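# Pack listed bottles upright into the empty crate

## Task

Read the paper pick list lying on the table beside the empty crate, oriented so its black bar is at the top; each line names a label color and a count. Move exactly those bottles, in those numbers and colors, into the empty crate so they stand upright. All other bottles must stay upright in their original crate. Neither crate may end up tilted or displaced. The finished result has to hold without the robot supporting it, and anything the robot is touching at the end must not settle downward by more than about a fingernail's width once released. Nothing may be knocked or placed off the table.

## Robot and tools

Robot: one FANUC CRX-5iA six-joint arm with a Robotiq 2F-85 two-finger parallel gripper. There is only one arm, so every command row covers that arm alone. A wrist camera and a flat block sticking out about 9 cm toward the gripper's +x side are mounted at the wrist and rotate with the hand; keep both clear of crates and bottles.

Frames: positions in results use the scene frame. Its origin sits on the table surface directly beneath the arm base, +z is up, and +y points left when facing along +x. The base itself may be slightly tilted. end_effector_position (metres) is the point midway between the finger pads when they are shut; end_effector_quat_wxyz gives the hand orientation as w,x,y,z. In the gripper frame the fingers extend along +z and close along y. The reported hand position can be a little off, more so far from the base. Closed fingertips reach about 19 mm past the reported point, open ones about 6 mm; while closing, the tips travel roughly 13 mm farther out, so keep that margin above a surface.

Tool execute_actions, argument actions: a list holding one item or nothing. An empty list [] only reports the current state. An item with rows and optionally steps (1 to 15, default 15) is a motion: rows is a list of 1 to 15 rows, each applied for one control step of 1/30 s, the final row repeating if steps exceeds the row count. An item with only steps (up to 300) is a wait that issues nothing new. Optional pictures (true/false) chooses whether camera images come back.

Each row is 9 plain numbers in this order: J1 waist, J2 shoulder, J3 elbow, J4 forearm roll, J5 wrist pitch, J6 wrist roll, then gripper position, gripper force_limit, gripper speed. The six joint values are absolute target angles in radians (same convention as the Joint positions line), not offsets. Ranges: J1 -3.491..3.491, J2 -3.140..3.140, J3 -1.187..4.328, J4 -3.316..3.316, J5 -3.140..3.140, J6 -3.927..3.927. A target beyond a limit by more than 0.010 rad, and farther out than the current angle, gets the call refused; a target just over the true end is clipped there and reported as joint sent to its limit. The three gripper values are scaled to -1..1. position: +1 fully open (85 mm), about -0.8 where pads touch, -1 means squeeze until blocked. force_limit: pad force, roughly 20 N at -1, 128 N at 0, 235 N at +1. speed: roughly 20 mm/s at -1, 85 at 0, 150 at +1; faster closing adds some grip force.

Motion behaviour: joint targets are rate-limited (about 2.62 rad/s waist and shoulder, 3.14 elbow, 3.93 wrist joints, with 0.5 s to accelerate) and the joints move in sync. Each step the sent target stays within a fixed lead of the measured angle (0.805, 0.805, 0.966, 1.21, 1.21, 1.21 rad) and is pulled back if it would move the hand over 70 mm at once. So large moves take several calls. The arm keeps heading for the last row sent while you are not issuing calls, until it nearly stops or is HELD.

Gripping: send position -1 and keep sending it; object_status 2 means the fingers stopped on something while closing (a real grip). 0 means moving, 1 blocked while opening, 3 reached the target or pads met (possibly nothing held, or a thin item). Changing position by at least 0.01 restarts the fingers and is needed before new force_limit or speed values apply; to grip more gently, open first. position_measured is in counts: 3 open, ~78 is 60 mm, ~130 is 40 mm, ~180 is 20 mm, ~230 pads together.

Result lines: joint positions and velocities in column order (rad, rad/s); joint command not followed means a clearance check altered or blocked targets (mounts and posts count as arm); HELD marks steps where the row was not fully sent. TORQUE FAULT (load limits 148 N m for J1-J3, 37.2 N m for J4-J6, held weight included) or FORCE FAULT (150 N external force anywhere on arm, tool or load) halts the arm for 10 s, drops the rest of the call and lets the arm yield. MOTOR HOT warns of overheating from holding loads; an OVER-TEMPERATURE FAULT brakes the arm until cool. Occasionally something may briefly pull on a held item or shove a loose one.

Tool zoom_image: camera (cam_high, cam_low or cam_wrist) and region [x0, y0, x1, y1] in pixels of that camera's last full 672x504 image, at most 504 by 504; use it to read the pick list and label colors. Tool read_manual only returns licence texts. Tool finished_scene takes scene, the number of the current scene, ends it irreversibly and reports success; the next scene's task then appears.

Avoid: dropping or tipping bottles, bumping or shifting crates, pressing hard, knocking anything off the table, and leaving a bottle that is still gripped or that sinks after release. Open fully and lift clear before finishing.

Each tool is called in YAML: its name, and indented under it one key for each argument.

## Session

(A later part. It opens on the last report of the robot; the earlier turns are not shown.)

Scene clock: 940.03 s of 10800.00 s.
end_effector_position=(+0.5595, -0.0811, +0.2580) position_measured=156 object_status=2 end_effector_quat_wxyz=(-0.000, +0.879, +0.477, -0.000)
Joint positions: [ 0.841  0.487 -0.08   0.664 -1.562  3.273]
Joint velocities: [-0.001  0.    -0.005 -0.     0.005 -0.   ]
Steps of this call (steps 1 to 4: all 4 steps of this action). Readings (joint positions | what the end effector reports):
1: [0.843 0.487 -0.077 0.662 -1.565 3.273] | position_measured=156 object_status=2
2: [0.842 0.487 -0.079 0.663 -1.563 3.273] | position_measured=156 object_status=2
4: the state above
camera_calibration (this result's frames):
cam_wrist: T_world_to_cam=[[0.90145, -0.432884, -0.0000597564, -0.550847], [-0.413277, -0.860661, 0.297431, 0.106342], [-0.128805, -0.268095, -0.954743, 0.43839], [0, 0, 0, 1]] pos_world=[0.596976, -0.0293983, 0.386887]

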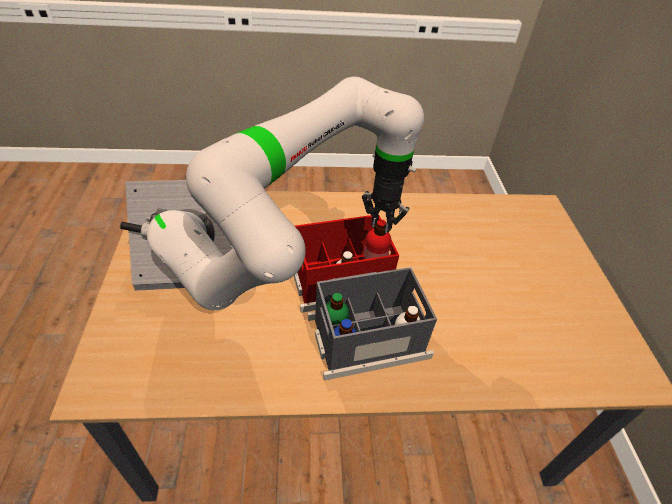

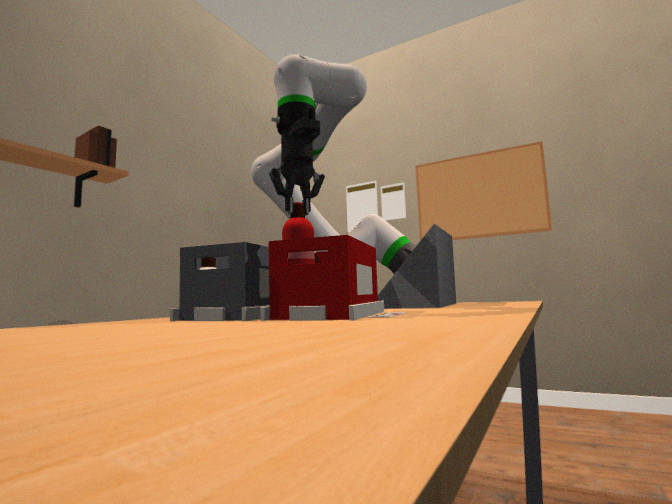

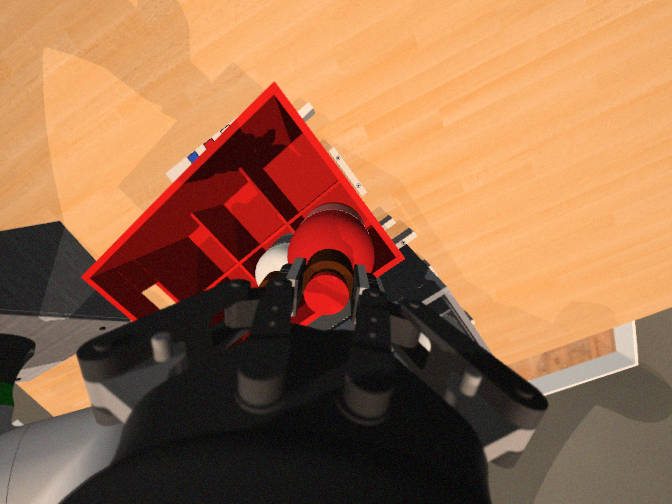

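execute_actions:
  actions:
    - {"rows":[[0.8402,0.4869,-0.0820,0.6642,-1.5600,3.2727,-1,0.6,0],[0.8373,0.4867,-0.0870,0.6658,-1.5547,3.2717,-1,0.6,0],[0.8327,0.4863,-0.0948,0.6684,-1.5465,3.2700,-1,0.6,0],[0.8267,0.4860,-0.1048,0.6718,-1.5358,3.2678,-1,0.6,0],[0.8193,0.4858,-0.1166,0.6761,-1.5230,3.2651,-1,0.6,0],[0.8109,0.4858,-0.1299,0.6812,-1.5084,3.2620,-1,0.6,0],[0.8017,0.4861,-0.1438,0.6868,-1.4927,3.2587,-1,0.6,0],[0.7919,0.4868,-0.1582,0.6930,-1.4762,3.2551,-1,0.6,0],[0.7817,0.4878,-0.1725,0.6997,-1.4592,3.2514,-1,0.6,0],[0.7712,0.4891,-0.1867,0.7066,-1.4421,3.2476,-1,0.6,0],[0.7609,0.4907,-0.1999,0.7136,-1.4256,3.2439,-1,0.6,0],[0.7512,0.4926,-0.2121,0.7204,-1.4101,3.2404,-1,0.6,0],[0.7419,0.4945,-0.2232,0.7270,-1.3957,3.2371,-1,0.6,0],[0.7337,0.4965,-0.2326,0.7329,-1.3830,3.2341,-1,0.6,0],[0.7269,0.4982,-0.2403,0.7379,-1.3725,3.2317,-1,0.6,0]],"steps":15}
  pictures: false

execute_actions:
  actions:
    - {"rows":[[0.7216,0.4997,-0.2461,0.7418,-1.3644,3.2298,-1,0.6,0],[0.7187,0.5005,-0.2492,0.7440,-1.3601,3.2287,-1,0.6,0],[0.7177,0.5008,-0.2504,0.7447,-1.3585,3.2284,-1,0.6,0],[0.7177,0.5008,-0.2504,0.7447,-1.3585,3.2284,-1,0.6,0],[0.7177,0.5008,-0.2504,0.7447,-1.3585,3.2284,-1,0.6,0],[0.7177,0.5008,-0.2504,0.7447,-1.3585,3.2284,0.115,0,0]],"steps":15}

Scene clock: 988.17 s of 10800.00 s.
end_effector_position=(+0.5594, -0.0815, +0.1768) position_measured=156 object_status=2 end_effector_quat_wxyz=(+0.000, +0.879, +0.477, -0.001)
Joint positions: [ 0.745  0.494 -0.219  0.725 -1.4    3.238]
Joint velocities: [-0.272  0.058 -0.325  0.192  0.422 -0.097]
Steps of this call (steps 1 to 15: the robot went on to your last target; steps 16 to 90: nothing new was sent; then 44.63 s passed at rest; steps 91 to 105: all 15 steps of this action). Readings (joint positions | what the end effector reports):
91: [0.841 0.487 -0.080 0.664 -1.562 3.273] | position_measured=156 object_status=2
92: [0.840 0.487 -0.082 0.664 -1.561 3.273] | position_measured=156 object_status=2
94: [0.835 0.487 -0.090 0.667 -1.551 3.271] | position_measured=156 object_status=2
98: [0.811 0.486 -0.129 0.681 -1.510 3.262] | position_measured=156 object_status=2
105: the state above

Scene clock: 988.67 s of 10800.00 s.
end_effector_position=(+0.5593, -0.0812, +0.1558) position_measured=116 object_status=0 end_effector_quat_wxyz=(-0.000, +0.879, +0.477, -0.001)
Joint positions: [ 0.718  0.501 -0.25   0.745 -1.359  3.228]
Joint velocities: [-0.001  0.     0.     0.     0.001 -0.   ]
Steps of this call (steps 1 to 15: all 15 steps of this action). Readings (joint positions | what the end effector reports):
1: [0.736 0.496 -0.230 0.731 -1.387 3.235] | position_measured=156 object_status=2
2: [0.728 0.498 -0.238 0.737 -1.375 3.232] | position_measured=156 object_status=2
4: [0.719 0.500 -0.249 0.743 -1.361 3.229] | position_measured=156 object_status=2
8: [0.718 0.501 -0.250 0.745 -1.359 3.228] | position_measured=150 object_status=0
15: the state above
camera_calibration (this result's frames):
cam_wrist: T_world_to_cam=[[0.901421, -0.432944, -0.0000592897, -0.550763], [-0.413303, -0.860568, 0.297663, 0.136564], [-0.128922, -0.268295, -0.954671, 0.340809], [0, 0, 0, 1]] pos_world=[0.596849, -0.0294898, 0.284678]

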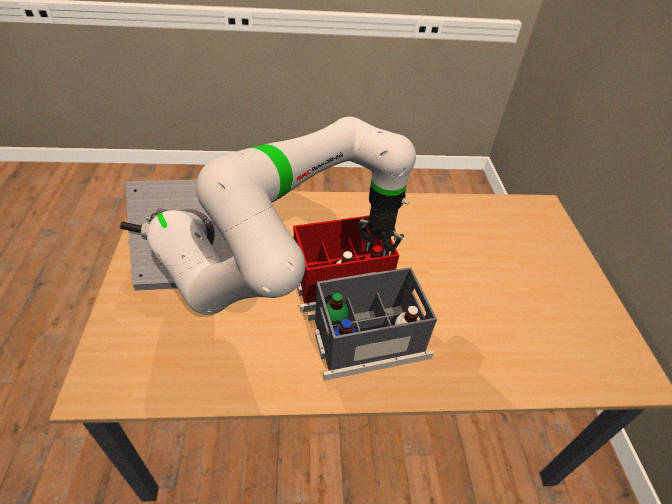

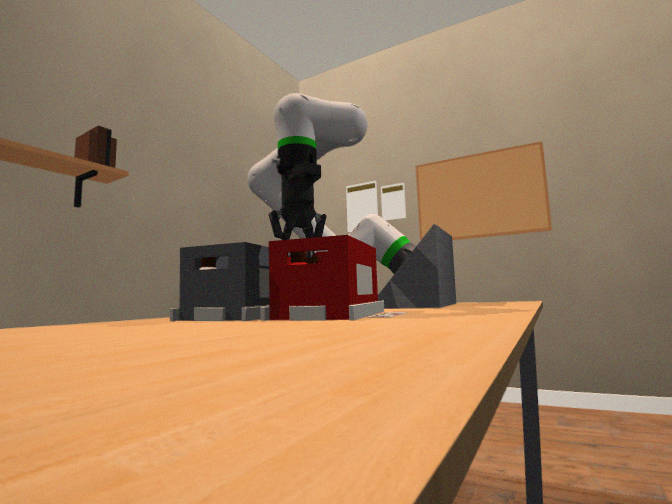

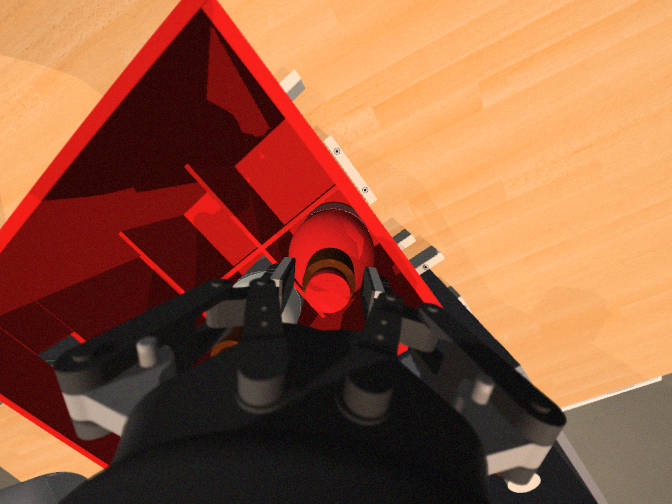

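zoom_image:
  camera: "cam_high"
  region: [310, 260, 440, 380]

Region (310, 260, 440, 380) of cam_high's 672x504 image, scaled by 3.877, with more detail than that image has; it fills the top 465 rows of this view, and the rest is white.

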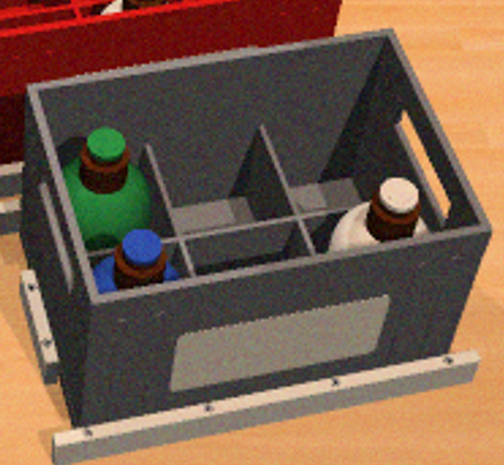

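execute_actions:
  actions:
    - {"rows":[[0.7194,0.5005,-0.2483,0.7435,-1.3612,3.2290,0.115,0,0],[0.7241,0.4996,-0.2424,0.7402,-1.3687,3.2307,0.115,0,0],[0.7312,0.4982,-0.2337,0.7353,-1.3799,3.2333,0.115,0,0],[0.7399,0.4966,-0.2228,0.7293,-1.3937,3.2364,0.115,0,0],[0.7496,0.4948,-0.2108,0.7225,-1.4091,3.2399,0.115,0,0],[0.7596,0.4928,-0.1983,0.7155,-1.4250,3.2435,0.115,0,0],[0.7682,0.4884,-0.1874,0.7091,-1.4409,3.2488,0.115,0,0],[0.7738,0.4791,-0.1795,0.7044,-1.4563,3.2570,0.115,0,0],[0.7760,0.4655,-0.1757,0.7015,-1.4700,3.2677,0.115,0,0],[0.7742,0.4483,-0.1764,0.7009,-1.4808,3.2802,0.115,0,0],[0.7678,0.4281,-0.1823,0.7029,-1.4876,3.2940,0.115,0,0],[0.7585,0.4050,-0.1916,0.7067,-1.4923,3.3094,0.115,0,0],[0.7481,0.3792,-0.2019,0.7110,-1.4975,3.3266,0.115,0,0],[0.7368,0.3511,-0.2132,0.7156,-1.5032,3.3452,0.115,0,0],[0.7247,0.3212,-0.2252,0.7205,-1.5093,3.3651,0.115,0,0]],"steps":15}
  pictures: false

execute_actions:
  actions:
    - {"rows":[[0.7121,0.2899,-0.2378,0.7256,-1.5157,3.3859,0.115,0,0],[0.6991,0.2577,-0.2507,0.7309,-1.5223,3.4073,0.115,0,0],[0.6859,0.2250,-0.2639,0.7363,-1.5289,3.4291,0.115,0,0],[0.6728,0.1924,-0.2770,0.7416,-1.5355,3.4508,0.115,0,0],[0.6598,0.1602,-0.2899,0.7469,-1.5421,3.4722,0.115,0,0],[0.6472,0.1289,-0.3025,0.7520,-1.5485,3.4930,0.115,0,0],[0.6351,0.0990,-0.3145,0.7569,-1.5546,3.5129,0.115,0,0],[0.6238,0.0709,-0.3258,0.7615,-1.5603,3.5315,0.115,0,0],[0.6119,0.0451,-0.3375,0.7663,-1.5635,3.5487,0.115,0,0],[0.5987,0.0221,-0.3502,0.7714,-1.5631,3.5642,0.115,0,0],[0.5853,0.0023,-0.3630,0.7765,-1.5603,3.5775,0.115,0,0],[0.5731,-0.0139,-0.3748,0.7811,-1.5560,3.5883,0.115,0,0],[0.5629,-0.0260,-0.3845,0.7850,-1.5516,3.5965,0.115,0,0],[0.5559,-0.0336,-0.3909,0.7876,-1.5481,3.6017,0.115,0,0],[0.5533,-0.0362,-0.3934,0.7885,-1.5466,3.6035,0.115,0,0]],"steps":15}
  pictures: false

execute_actions:
  actions:
    - {"rows":[[0.5533,-0.0362,-0.3934,0.7885,-1.5466,3.6035,0.115,0,0]],"steps":5}

zoom_image:
  camera: "cam_wrist"
  region: [260, 170, 420, 320]

Scene clock: 1109.17 s of 10800.00 s.
end_effector_position=(+0.5521, -0.1267, +0.2213) position_measured=115 object_status=3 end_effector_quat_wxyz=(-0.002, +0.878, +0.478, +0.005)
Joint positions: [ 0.761  0.398 -0.189  0.706 -1.492  3.314]
Joint velocities: [-0.255 -0.624 -0.231  0.09  -0.153  0.418]
Steps of this call (steps 1 to 15: the robot went on to your last target; steps 16 to 90: nothing new was sent; then 117.00 s passed at rest; steps 91 to 105: all 15 steps of this action). Readings (joint positions | what the end effector reports):
91: [0.718 0.501 -0.250 0.745 -1.359 3.228] | position_measured=115 object_status=3
92: [0.718 0.501 -0.249 0.743 -1.360 3.228] | position_measured=115 object_status=3
94: [0.726 0.499 -0.239 0.738 -1.373 3.231] | position_measured=115 object_status=3
98: [0.758 0.492 -0.201 0.717 -1.423 3.244] | position_measured=115 object_status=3
105: the state above

Scene clock: 1109.67 s of 10800.00 s.
end_effector_position=(+0.4648, -0.3213, +0.2078) position_measured=115 object_status=3 end_effector_quat_wxyz=(-0.001, +0.879, +0.477, -0.001)
Joint positions: [ 0.583  0.007 -0.365  0.777 -1.557  3.574]
Joint velocities: [-0.386 -0.6   -0.368  0.146  0.027  0.4  ]
Steps of this call (steps 1 to 15: all 15 steps of this action). Readings (joint positions | what the end effector reports):
1: [0.751 0.376 -0.199 0.710 -1.497 3.328] | position_measured=115 object_status=3
2: [0.740 0.352 -0.210 0.714 -1.502 3.344] | position_measured=115 object_status=3
4: [0.717 0.300 -0.232 0.723 -1.513 3.379] | position_measured=115 object_status=3
8: [0.672 0.191 -0.277 0.742 -1.536 3.452] | position_measured=115 object_status=3
15: the state above

Scene clock: 1109.83 s of 10800.00 s.
end_effector_position=(+0.4522, -0.3389, +0.2001) position_measured=115 object_status=3 end_effector_quat_wxyz=(+0.000, +0.879, +0.477, -0.001)
Joint positions: [ 0.553 -0.036 -0.393  0.788 -1.547  3.603]
Joint velocities: [-0.    -0.    -0.005  0.001  0.004  0.005]
Steps of this call (steps 1 to 5: all 5 steps of this action). Readings (joint positions | what the end effector reports):
1: [0.571 -0.011 -0.377 0.782 -1.555 3.587] | position_measured=115 object_status=3
2: [0.561 -0.025 -0.385 0.785 -1.551 3.596] | position_measured=115 object_status=3
4: [0.554 -0.036 -0.393 0.788 -1.547 3.603] | position_measured=115 object_status=3
5: the state above
camera_calibration (this result's frames):
cam_wrist: T_world_to_cam=[[0.901059, -0.433696, 0.0000852547, -0.565859], [-0.413983, -0.860045, 0.298229, -0.142266], [-0.129267, -0.268757, -0.954494, 0.300122], [0, 0, 0, 1]] pos_world=[0.489773, -0.287106, 0.328941]

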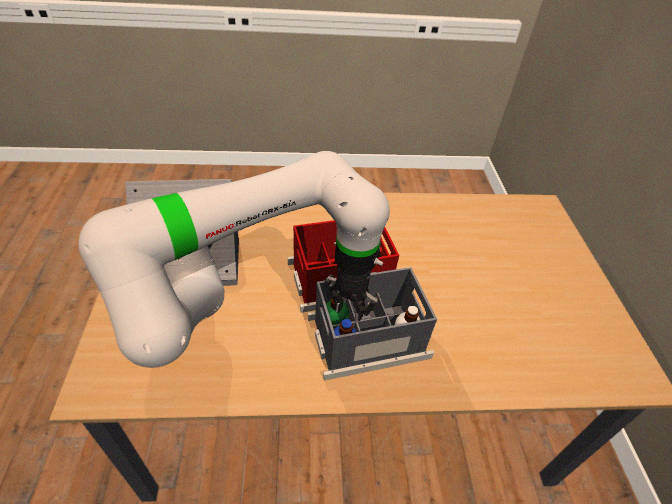

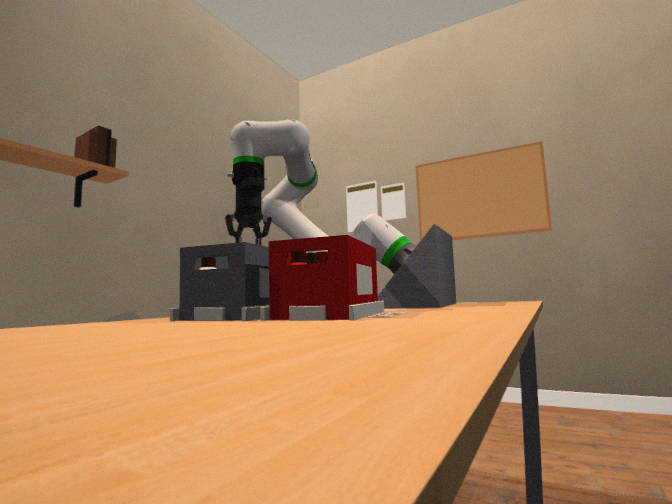

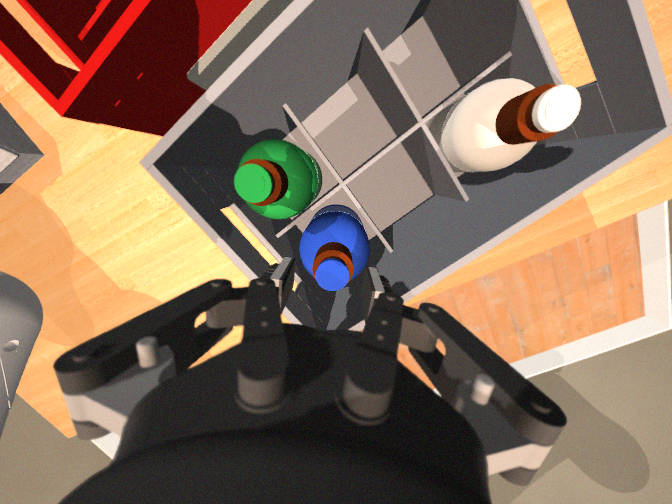

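Region (260, 170, 420, 320) of cam_wrist's 672x504 image, scaled by 3.150, with more detail than that image has; it fills the top 472 rows of this view, and the rest is white.

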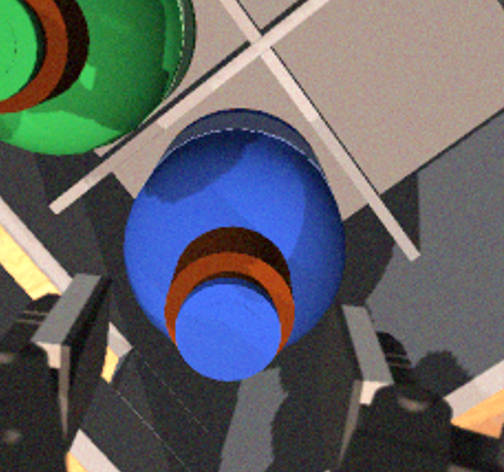

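execute_actions:
  actions:
    - {"rows":[[0.5511,-0.0363,-0.3950,0.7892,-1.5440,3.6039,0.115,0,0],[0.5450,-0.0366,-0.3994,0.7913,-1.5371,3.6050,0.115,0,0],[0.5359,-0.0369,-0.4059,0.7944,-1.5267,3.6066,0.115,0,0],[0.5245,-0.0372,-0.4137,0.7984,-1.5138,3.6086,0.115,0,0],[0.5118,-0.0373,-0.4223,0.8029,-1.4994,3.6108,0.115,0,0],[0.4986,-0.0372,-0.4311,0.8078,-1.4844,3.6130,0.115,0,0],[0.4857,-0.0369,-0.4393,0.8125,-1.4698,3.6152,0.115,0,0],[0.4741,-0.0364,-0.4465,0.8169,-1.4567,3.6170,0.115,0,0],[0.4646,-0.0359,-0.4522,0.8204,-1.4461,3.6186,0.115,0,0],[0.4583,-0.0354,-0.4560,0.8229,-1.4390,3.6195,0.115,0,0],[0.4559,-0.0353,-0.4574,0.8238,-1.4364,3.6199,-1,0.6,0]],"steps":15}
  pictures: false

execute_actions:
  actions:
    - {"rows":[[0.4559,-0.0353,-0.4574,0.8238,-1.4364,3.6199,-1,0.6,0]],"steps":8}
  pictures: false

execute_actions:
  actions:
    - {"rows":[[0.4580,-0.0356,-0.4559,0.8229,-1.4391,3.6199,-1,0.6,0],[0.4647,-0.0365,-0.4514,0.8203,-1.4472,3.6195,-1,0.6,0],[0.4757,-0.0374,-0.4443,0.8162,-1.4601,3.6183,-1,0.6,0],[0.4899,-0.0383,-0.4348,0.8108,-1.4769,3.6167,-1,0.6,0],[0.5071,-0.0393,-0.4229,0.8045,-1.4973,3.6149,-1,0.6,0],[0.5265,-0.0400,-0.4084,0.7975,-1.5209,3.6131,-1,0.6,0],[0.5473,-0.0406,-0.3919,0.7904,-1.5468,3.6117,-1,0.6,0],[0.5688,-0.0409,-0.3730,0.7831,-1.5746,3.6110,-1,0.6,0],[0.5909,-0.0406,-0.3524,0.7760,-1.6037,3.6105,-1,0.6,0],[0.6134,-0.0394,-0.3302,0.7691,-1.6337,3.6100,-1,0.6,0],[0.6360,-0.0372,-0.3069,0.7626,-1.6639,3.6093,-1,0.6,0],[0.6581,-0.0341,-0.2827,0.7567,-1.6938,3.6086,-1,0.6,0],[0.6795,-0.0301,-0.2581,0.7513,-1.7230,3.6077,-1,0.6,0],[0.6997,-0.0254,-0.2337,0.7467,-1.7508,3.6068,-1,0.6,0],[0.7186,-0.0201,-0.2098,0.7427,-1.7770,3.6059,-1,0.6,0]],"steps":15}
  pictures: false

execute_actions:
  actions:
    - {"rows":[[0.7379,-0.0137,-0.1884,0.7381,-1.8005,3.6020,-1,0.6,0],[0.7594,-0.0057,-0.1707,0.7313,-1.8209,3.5927,-1,0.6,0],[0.7823,0.0035,-0.1573,0.7227,-1.8375,3.5783,-1,0.6,0],[0.8059,0.0132,-0.1491,0.7127,-1.8498,3.5597,-1,0.6,0],[0.8298,0.0232,-0.1457,0.7012,-1.8580,3.5375,-1,0.6,0],[0.8530,0.0328,-0.1481,0.6885,-1.8613,3.5120,-1,0.6,0],[0.8749,0.0417,-0.1566,0.6750,-1.8594,3.4840,-1,0.6,0],[0.8968,0.0504,-0.1685,0.6605,-1.8548,3.4540,-1,0.6,0],[0.9199,0.0596,-0.1811,0.6453,-1.8499,3.4223,-1,0.6,0],[0.9438,0.0691,-0.1941,0.6295,-1.8449,3.3894,-1,0.6,0],[0.9681,0.0788,-0.2073,0.6135,-1.8398,3.3560,-1,0.6,0],[0.9923,0.0884,-0.2204,0.5975,-1.8347,3.3227,-1,0.6,0],[1.0162,0.0979,-0.2334,0.5817,-1.8297,3.2898,-1,0.6,0],[1.0393,0.1071,-0.2460,0.5665,-1.8248,3.2581,-1,0.6,0],[1.0612,0.1158,-0.2579,0.5520,-1.8202,3.2281,-1,0.6,0]],"steps":15}
  pictures: false

execute_actions:
  actions:
    - {"rows":[[1.0815,0.1239,-0.2689,0.5387,-1.8159,3.2002,-1,0.6,0],[1.0997,0.1311,-0.2788,0.5266,-1.8121,3.1751,-1,0.6,0],[1.1156,0.1374,-0.2874,0.5161,-1.8088,3.1534,-1,0.6,0],[1.1274,0.1418,-0.2974,0.5081,-1.8036,3.1355,-1,0.6,0],[1.1346,0.1441,-0.3090,0.5026,-1.7963,3.1221,-1,0.6,0],[1.1365,0.1439,-0.3223,0.5003,-1.7865,3.1137,-1,0.6,0],[1.1325,0.1415,-0.3373,0.5014,-1.7742,3.1108,-1,0.6,0],[1.1250,0.1377,-0.3537,0.5047,-1.7598,3.1107,-1,0.6,0],[1.1167,0.1339,-0.3713,0.5084,-1.7442,3.1106,-1,0.6,0],[1.1082,0.1304,-0.3886,0.5125,-1.7285,3.1105,-1,0.6,0],[1.0995,0.1265,-0.4060,0.5167,-1.7130,3.1104,-1,0.6,0],[1.0907,0.1217,-0.4238,0.5213,-1.6978,3.1104,-1,0.6,0],[1.0816,0.1166,-0.4418,0.5260,-1.6829,3.1106,-1,0.6,0],[1.0724,0.1118,-0.4595,0.5310,-1.6679,3.1106,-1,0.6,0],[1.0629,0.1080,-0.4767,0.5362,-1.6524,3.1104,-1,0.6,0]],"steps":15}
  pictures: false

execute_actions:
  actions:
    - {"rows":[[1.0532,0.1057,-0.4930,0.5418,-1.6363,3.1099,-1,0.6,0],[1.0432,0.1044,-0.5088,0.5476,-1.6198,3.1092,-1,0.6,0],[1.0330,0.1035,-0.5243,0.5537,-1.6031,3.1084,-1,0.6,0],[1.0226,0.1028,-0.5396,0.5600,-1.5864,3.1074,-1,0.6,0],[1.0120,0.1025,-0.5546,0.5666,-1.5695,3.1064,-1,0.6,0],[1.0012,0.1025,-0.5694,0.5735,-1.5525,3.1054,-1,0.6,0],[0.9902,0.1028,-0.5840,0.5806,-1.5354,3.1042,-1,0.6,0],[0.9789,0.1035,-0.5984,0.5879,-1.5182,3.1030,-1,0.6,0],[0.9675,0.1044,-0.6126,0.5956,-1.5009,3.1017,-1,0.6,0],[0.9558,0.1057,-0.6265,0.6034,-1.4834,3.1003,-1,0.6,0],[0.9439,0.1073,-0.6402,0.6116,-1.4659,3.0988,-1,0.6,0],[0.9318,0.1092,-0.6536,0.6200,-1.4482,3.0972,-1,0.6,0],[0.9212,0.1111,-0.6652,0.6275,-1.4327,3.0958,-1,0.6,0],[0.9121,0.1129,-0.6747,0.6339,-1.4197,3.0945,-1,0.6,0],[0.9046,0.1144,-0.6824,0.6393,-1.4090,3.0935,-1,0.6,0]],"steps":15}
  pictures: false

execute_actions:
  actions:
    - {"rows":[[0.8989,0.1157,-0.6882,0.6434,-1.4009,3.0927,-1,0.6,0],[0.8948,0.1167,-0.6922,0.6463,-1.3952,3.0921,-1,0.6,0],[0.8923,0.1173,-0.6947,0.6482,-1.3916,3.0917,-1,0.6,0],[0.8907,0.1176,-0.6962,0.6493,-1.3894,3.0915,-1,0.6,0],[0.8907,0.1176,-0.6962,0.6493,-1.3894,3.0915,-1,0.6,0],[0.8907,0.1176,-0.6962,0.6493,-1.3894,3.0915,0.115,0,0]],"steps":12}
  pictures: false

execute_actions:
  actions:
    - {"rows":[[0.8923,0.1173,-0.6947,0.6482,-1.3916,3.0917,0.115,0,0],[0.8948,0.1167,-0.6922,0.6463,-1.3952,3.0921,0.115,0,0],[0.8989,0.1157,-0.6882,0.6434,-1.4009,3.0927,0.115,0,0],[0.9046,0.1144,-0.6824,0.6393,-1.4090,3.0935,0.115,0,0],[0.9121,0.1129,-0.6747,0.6339,-1.4197,3.0945,0.115,0,0],[0.9212,0.1111,-0.6652,0.6275,-1.4327,3.0958,0.115,0,0],[0.9318,0.1092,-0.6536,0.6200,-1.4482,3.0972,0.115,0,0],[0.9439,0.1073,-0.6402,0.6116,-1.4659,3.0988,0.115,0,0],[0.9558,0.1057,-0.6265,0.6034,-1.4834,3.1003,0.115,0,0],[0.9675,0.1044,-0.6126,0.5956,-1.5009,3.1017,0.115,0,0],[0.9789,0.1035,-0.5984,0.5879,-1.5182,3.1030,0.115,0,0],[0.9879,0.1029,-0.5869,0.5821,-1.5320,3.1040,0.115,0,0],[0.9946,0.1027,-0.5782,0.5778,-1.5422,3.1047,0.115,0,0],[0.9990,0.1026,-0.5723,0.5749,-1.5491,3.1052,0.115,0,0],[1.0012,0.1025,-0.5694,0.5735,-1.5525,3.1054,0.115,0,0]],"steps":15}

Scene clock: 1230.33 s of 10800.00 s.
end_effector_position=(+0.4504, -0.3466, +0.1542) position_measured=133 object_status=0 end_effector_quat_wxyz=(-0.000, +0.879, +0.477, -0.001)
Joint positions: [ 0.456 -0.035 -0.457  0.824 -1.437  3.62 ]
Joint velocities: [-0.002  0.001 -0.003  0.     0.004  0.001]
Steps of this call (steps 1 to 15: the robot went on to your last target; steps 16 to 90: nothing new was sent; then 117.00 s passed at rest; steps 91 to 105: all 15 steps of this action). Readings (joint positions | what the end effector reports):
91: [0.553 -0.036 -0.394 0.789 -1.546 3.604] | position_measured=115 object_status=3
92: [0.551 -0.036 -0.395 0.789 -1.545 3.604] | position_measured=115 object_status=3
94: [0.542 -0.037 -0.402 0.792 -1.534 3.606] | position_measured=115 object_status=3
98: [0.502 -0.037 -0.428 0.806 -1.489 3.612] | position_measured=115 object_status=3
105: the state above

Scene clock: 1230.60 s of 10800.00 s.
end_effector_position=(+0.4504, -0.3467, +0.1541) position_measured=155 object_status=0 end_effector_quat_wxyz=(+0.000, +0.879, +0.477, -0.001)
Joint positions: [ 0.456 -0.035 -0.457  0.824 -1.436  3.62 ]
Joint velocities: [ 0.  0. -0. -0.  0.  0.]
Steps of this call (steps 1 to 8: all 8 steps of this action). Readings (joint positions | what the end effector reports):
1: [0.456 -0.035 -0.457 0.824 -1.436 3.620] | position_measured=140 object_status=0
2: [0.456 -0.035 -0.457 0.824 -1.436 3.620] | position_measured=147 object_status=0
4: [0.456 -0.035 -0.457 0.824 -1.436 3.620] | position_measured=155 object_status=0
8: the state above

Scene clock: 1231.10 s of 10800.00 s.
end_effector_position=(+0.4517, -0.3438, +0.2615) position_measured=156 object_status=2 end_effector_quat_wxyz=(+0.000, +0.879, +0.476, +0.000)
Joint positions: [ 0.655 -0.035 -0.284  0.758 -1.69   3.609]
Joint velocities: [ 0.616  0.09   0.686 -0.159 -0.828 -0.024]
Steps of this call (steps 1 to 15: all 15 steps of this action). Readings (joint positions | what the end effector reports):
1: [0.456 -0.035 -0.457 0.824 -1.436 3.620] | position_measured=155 object_status=0
2: [0.457 -0.035 -0.457 0.823 -1.438 3.620] | position_measured=155 object_status=2
4: [0.467 -0.036 -0.450 0.819 -1.451 3.620] | position_measured=156 object_status=2
8: [0.518 -0.039 -0.414 0.801 -1.511 3.614] | position_measured=156 object_status=2
15: the state above

Scene clock: 1231.60 s of 10800.00 s.
end_effector_position=(+0.4360, -0.2079, +0.3500) position_measured=156 object_status=2 end_effector_quat_wxyz=(-0.007, +0.877, +0.480, +0.007)
Joint positions: [ 0.984  0.085 -0.213  0.603 -1.837  3.334]
Joint velocities: [ 0.688  0.273 -0.413 -0.443  0.154 -0.938]
Steps of this call (steps 1 to 15: all 15 steps of this action). Readings (joint positions | what the end effector reports):
1: [0.676 -0.032 -0.260 0.753 -1.718 3.608] | position_measured=156 object_status=2
2: [0.696 -0.026 -0.237 0.748 -1.745 3.607] | position_measured=156 object_status=2
4: [0.737 -0.013 -0.196 0.737 -1.793 3.601] | position_measured=156 object_status=2
8: [0.824 0.021 -0.154 0.701 -1.849 3.544] | position_measured=156 object_status=2
15: the state above

Scene clock: 1232.10 s of 10800.00 s.
end_effector_position=(+0.3926, -0.1144, +0.2911) position_measured=156 object_status=2 end_effector_quat_wxyz=(-0.000, +0.879, +0.478, -0.000)
Joint positions: [ 1.087  0.119 -0.431  0.524 -1.692  3.111]
Joint velocities: [-0.269 -0.134 -0.513  0.137  0.441 -0.   ]
Steps of this call (steps 1 to 15: all 15 steps of this action). Readings (joint positions | what the end effector reports):
1: [1.007 0.094 -0.227 0.587 -1.832 3.302] | position_measured=156 object_status=2
2: [1.030 0.104 -0.240 0.572 -1.827 3.271] | position_measured=156 object_status=2
4: [1.073 0.121 -0.264 0.544 -1.818 3.212] | position_measured=156 object_status=2
8: [1.130 0.142 -0.317 0.505 -1.789 3.125] | position_measured=156 object_status=2
15: the state above

Scene clock: 1232.60 s of 10800.00 s.
end_effector_position=(+0.3918, -0.1169, +0.1769) position_measured=156 object_status=2 end_effector_quat_wxyz=(+0.000, +0.879, +0.477, -0.001)
Joint positions: [ 0.926  0.11  -0.66   0.624 -1.439  3.096]
Joint velocities: [-0.314  0.056 -0.339  0.217  0.451 -0.042]
Steps of this call (steps 1 to 15: all 15 steps of this action). Readings (joint positions | what the end effector reports):
1: [1.078 0.115 -0.449 0.528 -1.677 3.111] | position_measured=156 object_status=2
2: [1.068 0.111 -0.466 0.533 -1.661 3.110] | position_measured=156 object_status=2
4: [1.048 0.106 -0.500 0.545 -1.628 3.110] | position_measured=156 object_status=2
8: [1.006 0.103 -0.562 0.571 -1.560 3.106] | position_measured=156 object_status=2
15: the state above

Scene clock: 1233.00 s of 10800.00 s.
end_effector_position=(+0.3914, -0.1167, +0.1560) position_measured=124 object_status=0 end_effector_quat_wxyz=(-0.000, +0.879, +0.477, -0.001)
Joint positions: [ 0.891  0.118 -0.696  0.649 -1.389  3.092]
Joint velocities: [-0.001  0.    -0.    -0.    -0.    -0.   ]
Steps of this call (steps 1 to 12: all 12 steps of this action). Readings (joint positions | what the end effector reports):
1: [0.916 0.112 -0.671 0.631 -1.425 3.095] | position_measured=156 object_status=2
2: [0.907 0.114 -0.680 0.638 -1.412 3.094] | position_measured=156 object_status=2
4: [0.895 0.117 -0.692 0.646 -1.396 3.092] | position_measured=156 object_status=2
8: [0.891 0.118 -0.696 0.649 -1.389 3.092] | position_measured=150 object_status=0
12: the state above

Scene clock: 1233.50 s of 10800.00 s.
end_effector_position=(+0.3918, -0.1169, +0.2198) position_measured=115 object_status=3 end_effector_quat_wxyz=(+0.000, +0.879, +0.477, -0.001)
Joint positions: [ 0.992  0.103 -0.581  0.58  -1.538  3.104]
Joint velocities: [ 0.202 -0.01   0.259 -0.131 -0.307  0.022]
Steps of this call (steps 1 to 15: all 15 steps of this action). Readings (joint positions | what the end effector reports):
1: [0.891 0.118 -0.696 0.649 -1.389 3.092] | position_measured=119 object_status=0
2: [0.891 0.118 -0.696 0.649 -1.391 3.092] | position_measured=117 object_status=0
4: [0.896 0.116 -0.690 0.645 -1.398 3.092] | position_measured=115 object_status=0
8: [0.922 0.111 -0.664 0.627 -1.434 3.096] | position_measured=115 object_status=0
15: the state above
camera_calibration (this result's frames):
cam_wrist: T_world_to_cam=[[0.900912, -0.434002, 0.000714764, -0.415276], [-0.414465, -0.859865, 0.29808, 0.0180461], [-0.128753, -0.26884, -0.954541, 0.370576], [0, 0, 0, 1]] pos_world=[0.429319, -0.0650876, 0.348648]

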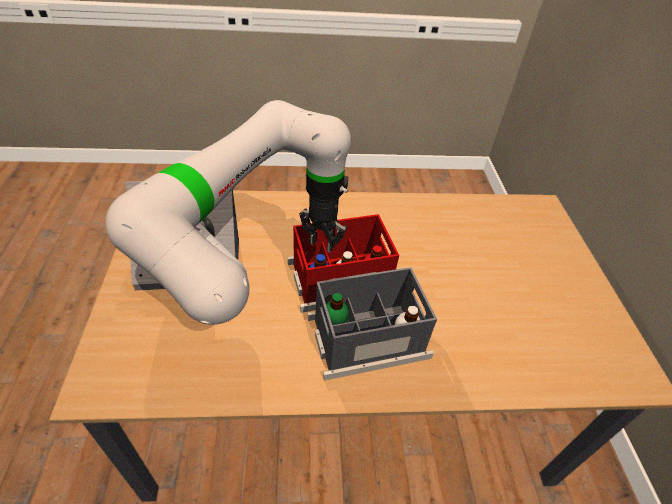

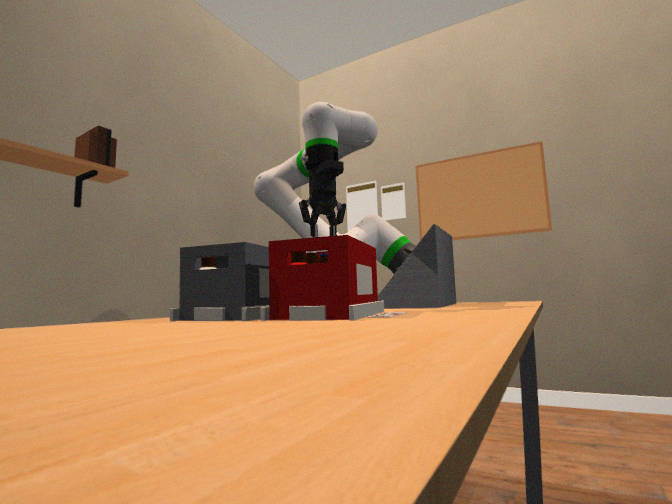

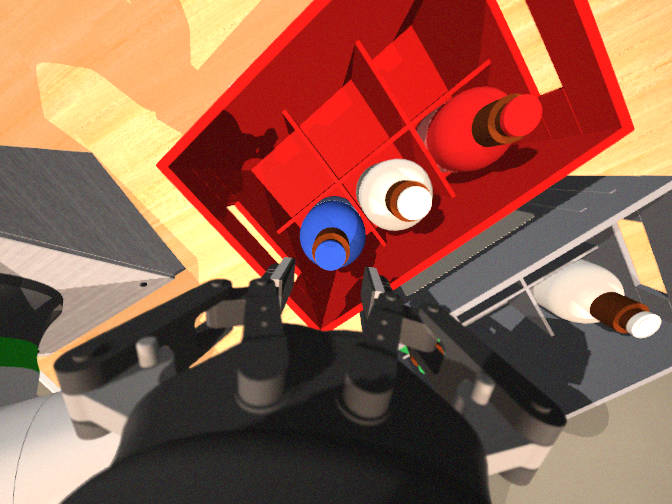

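execute_actions:
  actions: []

Scene clock: 1254.67 s of 10800.00 s.
end_effector_position=(+0.3917, -0.1168, +0.2260) position_measured=115 object_status=3 end_effector_quat_wxyz=(+0.000, +0.879, +0.477, -0.001)
Joint positions: [ 1.001  0.102 -0.569  0.573 -1.553  3.105]
Joint velocities: [-0.  0. -0. -0. -0.  0.]
Steps of this call (steps 1 to 30: the robot went on to your last target; steps 31 to 90: nothing new was sent; then 18.17 s passed at rest). Readings (joint positions | what the end effector reports):
1: [0.998 0.103 -0.574 0.576 -1.547 3.105] | position_measured=115 object_status=3
2: [1.000 0.103 -0.571 0.574 -1.551 3.105] | position_measured=115 object_status=3
4: [1.001 0.103 -0.570 0.574 -1.552 3.105] | position_measured=115 object_status=3
8: [1.001 0.103 -0.569 0.573 -1.552 3.105] | position_measured=115 object_status=3
90: the state above
The arm was judged still, so your last target was given up. Only a new action makes it travel on or press farther. Fingers that are still opening or closing keep moving.
camera_calibration (this result's frames):
cam_wrist: T_world_to_cam=[[0.901003, -0.433812, 0.000415938, -0.415085], [-0.414216, -0.860016, 0.29799, 0.0160646], [-0.128914, -0.268662, -0.954569, 0.376591], [0, 0, 0, 1]] pos_world=[0.429195, -0.0650776, 0.354868]

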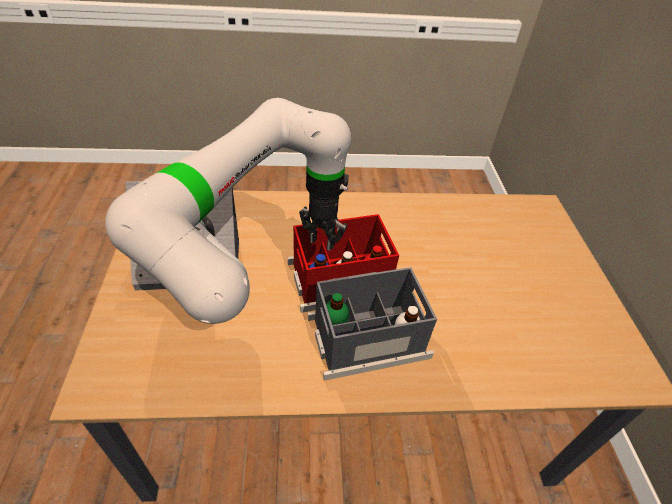

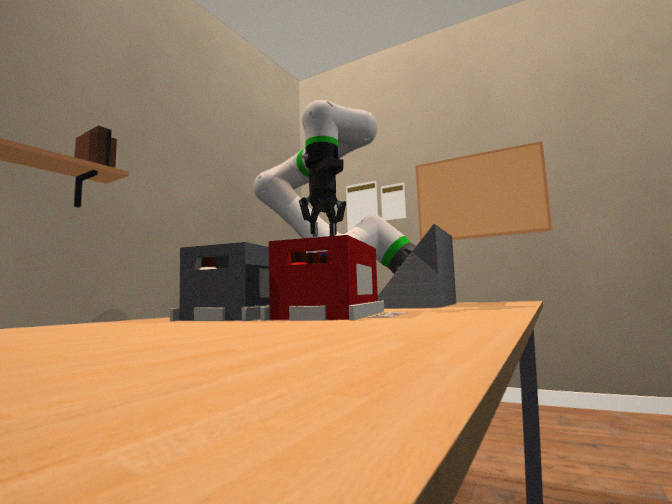

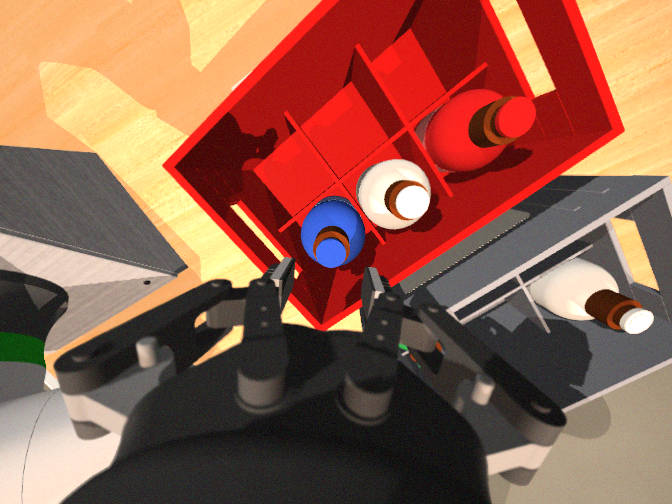

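Blue, white and red are standing upright in the red crate and the gripper is clear, so I'm ending scene 1.

finished_scene:
  scene: 1

The scene is finished: the task was done.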